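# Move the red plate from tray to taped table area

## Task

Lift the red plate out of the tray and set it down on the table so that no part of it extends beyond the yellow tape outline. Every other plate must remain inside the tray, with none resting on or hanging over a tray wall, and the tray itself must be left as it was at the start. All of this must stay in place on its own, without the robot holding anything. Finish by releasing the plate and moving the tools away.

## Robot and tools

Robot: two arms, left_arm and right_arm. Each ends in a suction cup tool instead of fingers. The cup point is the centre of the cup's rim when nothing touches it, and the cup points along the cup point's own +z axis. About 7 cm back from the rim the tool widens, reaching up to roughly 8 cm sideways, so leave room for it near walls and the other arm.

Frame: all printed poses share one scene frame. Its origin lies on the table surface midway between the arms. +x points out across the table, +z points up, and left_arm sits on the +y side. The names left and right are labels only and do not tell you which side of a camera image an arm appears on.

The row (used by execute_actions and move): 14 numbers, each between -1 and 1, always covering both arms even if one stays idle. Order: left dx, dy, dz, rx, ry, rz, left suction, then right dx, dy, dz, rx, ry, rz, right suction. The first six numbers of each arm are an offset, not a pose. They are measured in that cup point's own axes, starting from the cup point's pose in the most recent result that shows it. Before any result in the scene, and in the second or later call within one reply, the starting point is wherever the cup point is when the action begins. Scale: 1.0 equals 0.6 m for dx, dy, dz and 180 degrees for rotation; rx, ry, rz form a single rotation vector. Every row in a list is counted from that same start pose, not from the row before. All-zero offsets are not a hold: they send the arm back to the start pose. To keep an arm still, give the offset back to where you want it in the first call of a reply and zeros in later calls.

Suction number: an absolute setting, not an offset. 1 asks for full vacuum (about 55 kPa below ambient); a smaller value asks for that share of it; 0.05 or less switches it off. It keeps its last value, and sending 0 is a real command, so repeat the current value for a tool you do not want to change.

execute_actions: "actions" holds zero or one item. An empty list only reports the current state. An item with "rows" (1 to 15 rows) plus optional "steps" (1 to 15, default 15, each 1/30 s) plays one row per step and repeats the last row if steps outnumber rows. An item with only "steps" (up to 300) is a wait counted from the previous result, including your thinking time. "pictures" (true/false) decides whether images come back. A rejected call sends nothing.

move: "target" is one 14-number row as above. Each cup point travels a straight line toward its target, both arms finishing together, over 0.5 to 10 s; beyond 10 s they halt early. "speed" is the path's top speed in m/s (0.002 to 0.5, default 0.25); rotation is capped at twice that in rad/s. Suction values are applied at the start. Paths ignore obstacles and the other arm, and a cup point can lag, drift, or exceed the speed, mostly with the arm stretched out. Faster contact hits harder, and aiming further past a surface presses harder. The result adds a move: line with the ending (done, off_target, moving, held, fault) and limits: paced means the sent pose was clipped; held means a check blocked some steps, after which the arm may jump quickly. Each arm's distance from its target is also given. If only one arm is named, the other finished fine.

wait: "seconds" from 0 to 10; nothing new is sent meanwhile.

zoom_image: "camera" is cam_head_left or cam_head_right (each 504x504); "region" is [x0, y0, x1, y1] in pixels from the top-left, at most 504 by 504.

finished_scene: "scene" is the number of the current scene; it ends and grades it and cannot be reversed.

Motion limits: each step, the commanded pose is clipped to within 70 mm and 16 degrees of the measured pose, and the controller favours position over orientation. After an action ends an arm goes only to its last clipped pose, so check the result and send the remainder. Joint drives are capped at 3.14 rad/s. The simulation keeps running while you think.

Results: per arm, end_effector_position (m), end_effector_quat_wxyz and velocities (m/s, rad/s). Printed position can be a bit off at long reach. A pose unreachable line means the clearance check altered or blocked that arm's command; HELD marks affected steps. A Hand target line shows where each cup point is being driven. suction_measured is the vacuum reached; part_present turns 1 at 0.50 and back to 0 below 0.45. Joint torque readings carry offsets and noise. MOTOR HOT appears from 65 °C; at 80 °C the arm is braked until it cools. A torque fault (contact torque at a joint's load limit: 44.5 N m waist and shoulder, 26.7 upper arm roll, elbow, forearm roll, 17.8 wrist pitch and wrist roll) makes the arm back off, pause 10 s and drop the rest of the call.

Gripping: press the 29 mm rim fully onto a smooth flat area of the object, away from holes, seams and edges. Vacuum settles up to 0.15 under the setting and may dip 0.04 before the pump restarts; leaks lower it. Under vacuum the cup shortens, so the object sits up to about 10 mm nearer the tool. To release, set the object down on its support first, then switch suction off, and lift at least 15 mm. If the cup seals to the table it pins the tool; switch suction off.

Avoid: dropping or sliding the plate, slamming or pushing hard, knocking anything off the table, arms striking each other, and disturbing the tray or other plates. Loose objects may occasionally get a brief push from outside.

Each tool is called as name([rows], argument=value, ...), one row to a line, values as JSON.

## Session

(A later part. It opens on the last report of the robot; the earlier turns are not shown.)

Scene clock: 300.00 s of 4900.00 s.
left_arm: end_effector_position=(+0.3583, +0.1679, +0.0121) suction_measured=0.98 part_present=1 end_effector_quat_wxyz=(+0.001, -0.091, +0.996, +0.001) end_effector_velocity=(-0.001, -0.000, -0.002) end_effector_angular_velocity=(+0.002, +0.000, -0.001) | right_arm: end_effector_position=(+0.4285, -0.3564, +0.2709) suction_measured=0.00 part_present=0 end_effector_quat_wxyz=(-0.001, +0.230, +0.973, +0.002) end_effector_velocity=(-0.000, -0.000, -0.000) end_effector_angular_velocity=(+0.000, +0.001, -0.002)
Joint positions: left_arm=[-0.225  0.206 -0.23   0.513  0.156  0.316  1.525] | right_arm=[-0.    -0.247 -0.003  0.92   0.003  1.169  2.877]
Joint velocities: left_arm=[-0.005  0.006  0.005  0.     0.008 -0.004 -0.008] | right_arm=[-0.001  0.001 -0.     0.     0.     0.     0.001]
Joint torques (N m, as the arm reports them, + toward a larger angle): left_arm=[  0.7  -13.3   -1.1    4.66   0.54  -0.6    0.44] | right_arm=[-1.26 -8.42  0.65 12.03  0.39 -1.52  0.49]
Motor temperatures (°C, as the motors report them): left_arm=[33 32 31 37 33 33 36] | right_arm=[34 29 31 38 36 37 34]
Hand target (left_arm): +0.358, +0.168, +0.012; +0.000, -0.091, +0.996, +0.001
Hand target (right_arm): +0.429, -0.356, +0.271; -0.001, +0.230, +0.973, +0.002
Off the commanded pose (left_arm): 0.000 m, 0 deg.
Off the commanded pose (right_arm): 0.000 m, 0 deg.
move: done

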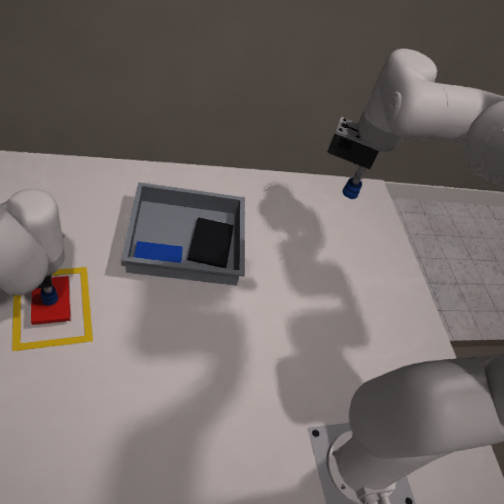

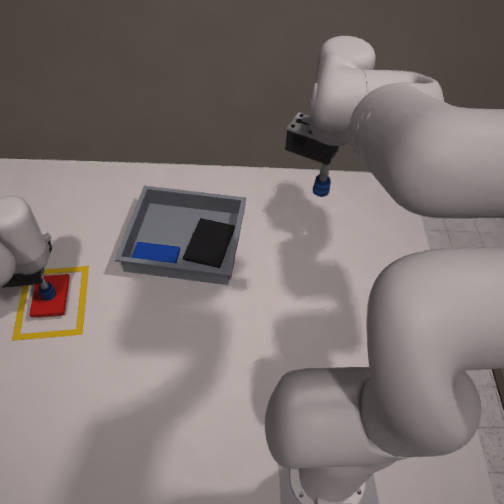

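move(target=[0.0015, 0, 0.0222, 0, 0, 0, 1, 0, 0, 0, 0, 0, 0, 0], speed=0.025)

execute_actions([
  {"rows": [[0, 0, 0, 0, 0, 0, 0, 0, 0, 0, 0, 0, 0, 0]], "steps": 15},
])

Scene clock: 333.97 s of 4900.00 s.
left_arm: end_effector_position=(+0.3584, +0.1672, -0.0002) suction_measured=0.96 part_present=1 end_effector_quat_wxyz=(+0.002, -0.090, +0.996, -0.000) end_effector_velocity=(+0.001, -0.001, -0.001) end_effector_angular_velocity=(-0.001, -0.004, -0.001) | right_arm: end_effector_position=(+0.4285, -0.3564, +0.2709) suction_measured=0.00 part_present=0 end_effector_quat_wxyz=(-0.001, +0.230, +0.973, +0.002) end_effector_velocity=(-0.000, +0.000, -0.000) end_effector_angular_velocity=(-0.000, +0.002, +0.001)
Joint positions: left_arm=[-0.244  0.252 -0.205  0.518  0.196  0.273  1.493] | right_arm=[-0.    -0.247 -0.003  0.92   0.003  1.169  2.877]
Joint velocities: left_arm=[-0.005  0.004  0.004  0.001  0.008 -0.006 -0.007] | right_arm=[ 0.001  0.     0.    -0.    -0.     0.002  0.   ]
Joint torques (N m, as the arm reports them, + toward a larger angle): left_arm=[  0.43 -10.03  -0.63   3.23   0.45  -0.4    0.54] | right_arm=[-1.32 -8.47  0.7  12.    0.51 -1.57  0.53]
Motor temperatures (°C, as the motors report them): left_arm=[33 32 31 36 33 33 36] | right_arm=[34 29 31 38 36 37 34]
Hand target (left_arm): +0.357, +0.168, -0.001; +0.001, -0.091, +0.996, +0.001
Hand target (right_arm): +0.429, -0.356, +0.271; -0.001, +0.230, +0.973, +0.002
Off the commanded pose (left_arm): 0.002 m, 0 deg.
Off the commanded pose (right_arm): 0.000 m, 0 deg.
move: done

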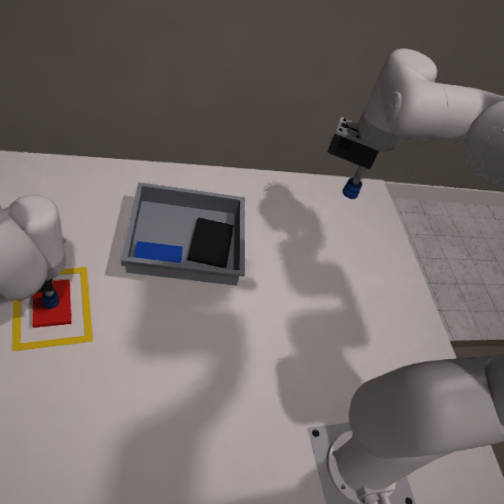

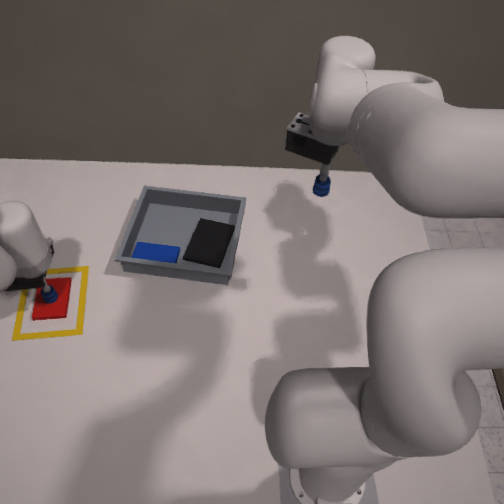

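Scene clock: 334.47 s of 4900.00 s.
left_arm: end_effector_position=(+0.3587, +0.1671, -0.0000) suction_measured=0.01 part_present=0 end_effector_quat_wxyz=(+0.002, -0.090, +0.996, -0.000) end_effector_velocity=(-0.000, -0.000, +0.000) end_effector_angular_velocity=(+0.000, +0.000, -0.002) | right_arm: end_effector_position=(+0.4285, -0.3564, +0.2709) suction_measured=0.00 part_present=0 end_effector_quat_wxyz=(-0.001, +0.230, +0.973, +0.002) end_effector_velocity=(-0.000, +0.000, -0.001) end_effector_angular_velocity=(-0.000, +0.002, +0.000)
Joint positions: left_arm=[-0.244  0.252 -0.205  0.519  0.196  0.272  1.493] | right_arm=[-0.    -0.247 -0.003  0.92   0.003  1.169  2.877]
Joint velocities: left_arm=[ 0.001 -0.    -0.001 -0.     0.001  0.001  0.001] | right_arm=[ 0.     0.002 -0.    -0.    -0.     0.001  0.   ]
Joint torques (N m, as the arm reports them, + toward a larger angle): left_arm=[ 0.42 -9.27 -0.81  2.48  0.47 -0.2   0.54] | right_arm=[-1.28 -8.6   0.7  12.04  0.34 -1.65  0.49]
Motor temperatures (°C, as the motors report them): left_arm=[33 32 31 36 33 33 36] | right_arm=[34 29 31 38 36 37 34]
Hand target (left_arm): +0.358, +0.167, -0.000; +0.002, -0.090, +0.996, -0.000
Hand target (right_arm): +0.429, -0.356, +0.271; -0.001, +0.230, +0.973, +0.002
Off the commanded pose (left_arm): 0.000 m, 0 deg.
Off the commanded pose (right_arm): 0.000 m, 0 deg.
Steps of this call (steps 1 to 15: all 15 steps of this action). Readings (end_effector_position | what the end effector reports):
1: left_arm (+0.3585, +0.1672, -0.0002) | right_arm (+0.4285, -0.3564, +0.2709) | left_arm suction_measured=0.39 part_present=0 | right_arm suction_measured=0.00 part_present=0
2: left_arm (+0.3588, +0.1670, +0.0000) | right_arm (+0.4285, -0.3564, +0.2709) | left_arm suction_measured=0.01 part_present=0 | right_arm suction_measured=0.00 part_present=0
4: left_arm (+0.3588, +0.1670, +0.0000) | right_arm (+0.4285, -0.3564, +0.2709) | left_arm suction_measured=0.01 part_present=0 | right_arm suction_measured=0.00 part_present=0
8: left_arm (+0.3587, +0.1671, +0.0000) | right_arm (+0.4285, -0.3564, +0.2709) | left_arm suction_measured=0.01 part_present=0 | right_arm suction_measured=0.00 part_present=0
15: the state above

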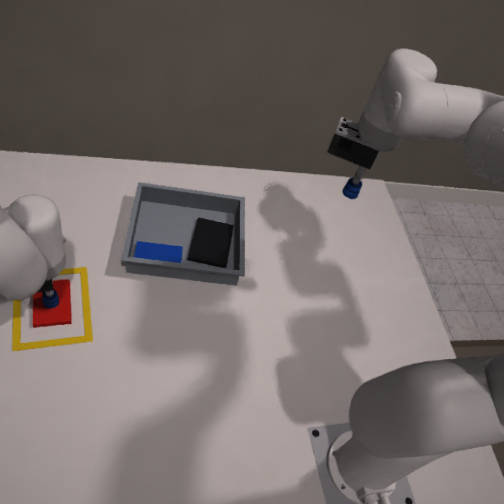

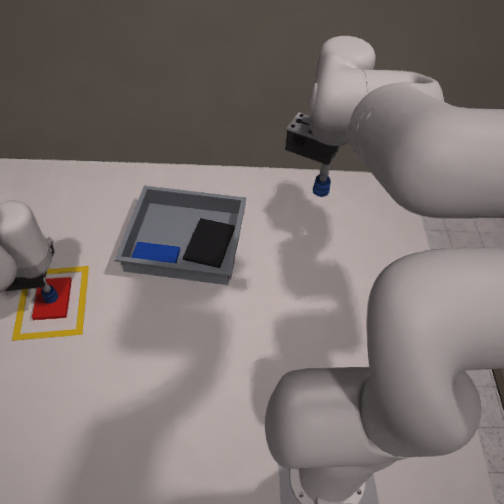

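Contact was made, and the vacuum released within 2 steps. Next I'll lift straight up to get clear.

move(target=[0, 0, -0.27, 0, 0, 0, 0, 0, 0, 0, 0, 0, 0, 0], speed=0.25)

zoom_image(camera="cam_head_left", region=[0, 240, 120, 360])

zoom_image(camera="cam_head_right", region=[0, 240, 120, 360])

zoom_image(camera="cam_head_left", region=[100, 160, 270, 300])

Scene clock: 355.00 s of 4900.00 s.
left_arm: end_effector_position=(+0.3576, +0.1676, +0.1621) suction_measured=0.01 part_present=0 end_effector_quat_wxyz=(+0.002, -0.091, +0.996, -0.000) end_effector_velocity=(+0.000, -0.000, +0.003) end_effector_angular_velocity=(+0.000, -0.002, +0.000) | right_arm: end_effector_position=(+0.4285, -0.3564, +0.2709) suction_measured=0.00 part_present=0 end_effector_quat_wxyz=(-0.001, +0.230, +0.973, +0.002) end_effector_velocity=(+0.000, +0.000, +0.001) end_effector_angular_velocity=(+0.000, -0.003, +0.000)
Joint positions: left_arm=[-0.226 -0.248 -0.258  0.595 -0.083  0.833  1.702] | right_arm=[-0.    -0.247 -0.003  0.92   0.003  1.169  2.877]
Joint velocities: left_arm=[ 0.    -0.004 -0.001  0.004  0.     0.006 -0.001] | right_arm=[-0.    -0.002  0.001  0.     0.    -0.    -0.   ]
Joint torques (N m, as the arm reports them, + toward a larger angle): left_arm=[ 0.44 -8.82  1.32  7.3   0.62 -0.73  0.7 ] | right_arm=[-1.37 -8.49  0.55 11.78  0.48 -1.63  0.54]
Motor temperatures (°C, as the motors report them): left_arm=[33 32 31 36 33 33 36] | right_arm=[34 29 31 38 36 37 34]
Hand target (left_arm): +0.358, +0.167, +0.163; +0.002, -0.091, +0.996, -0.001
Hand target (right_arm): +0.429, -0.356, +0.271; -0.001, +0.230, +0.973, +0.002
Off the commanded pose (left_arm): 0.001 m, 0 deg.
Off the commanded pose (right_arm): 0.000 m, 0 deg.
After step 90, 16.30 s passed at rest.
move: done

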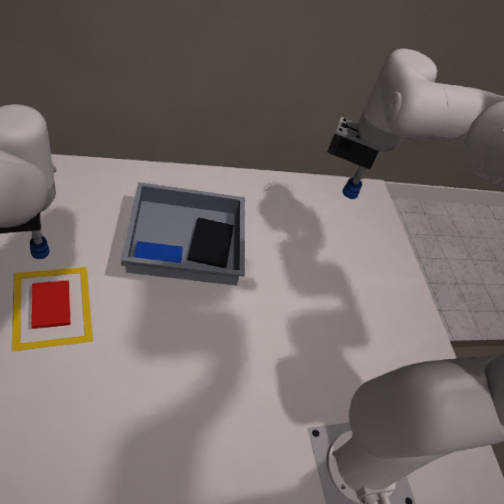

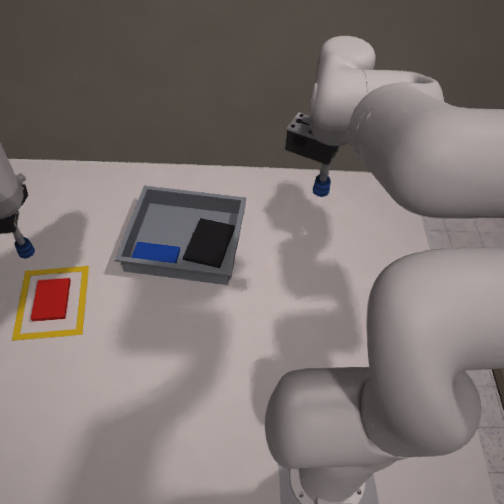

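Region (0, 240, 120, 360) of cam_head_left's 504x504 image, scaled by 4.200, with more detail than that image has.

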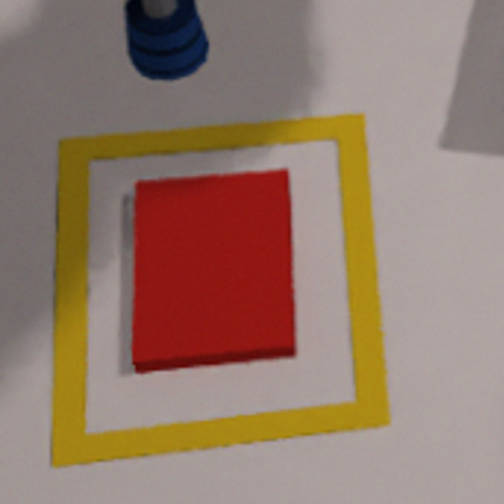

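Region (0, 240, 120, 360) of cam_head_right's 504x504 image, scaled by 4.200, with more detail than that image has.

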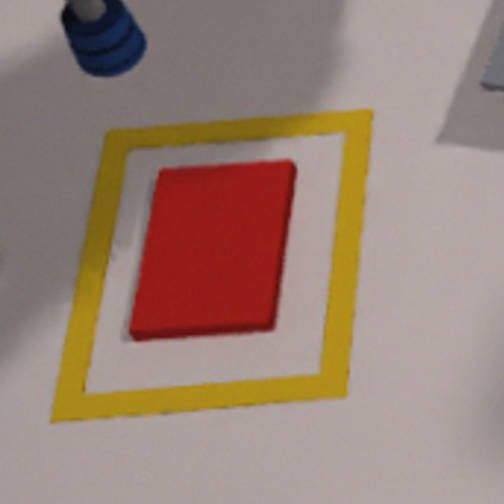

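Region (100, 160, 270, 300) of cam_head_left's 504x504 image, scaled by 2.965, with more detail than that image has; it fills the top 415 rows of this view, and the rest is white.

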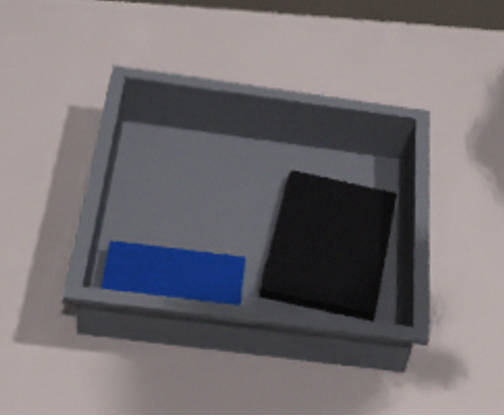

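finished_scene(scene=1)

The scene is finished: the task was done.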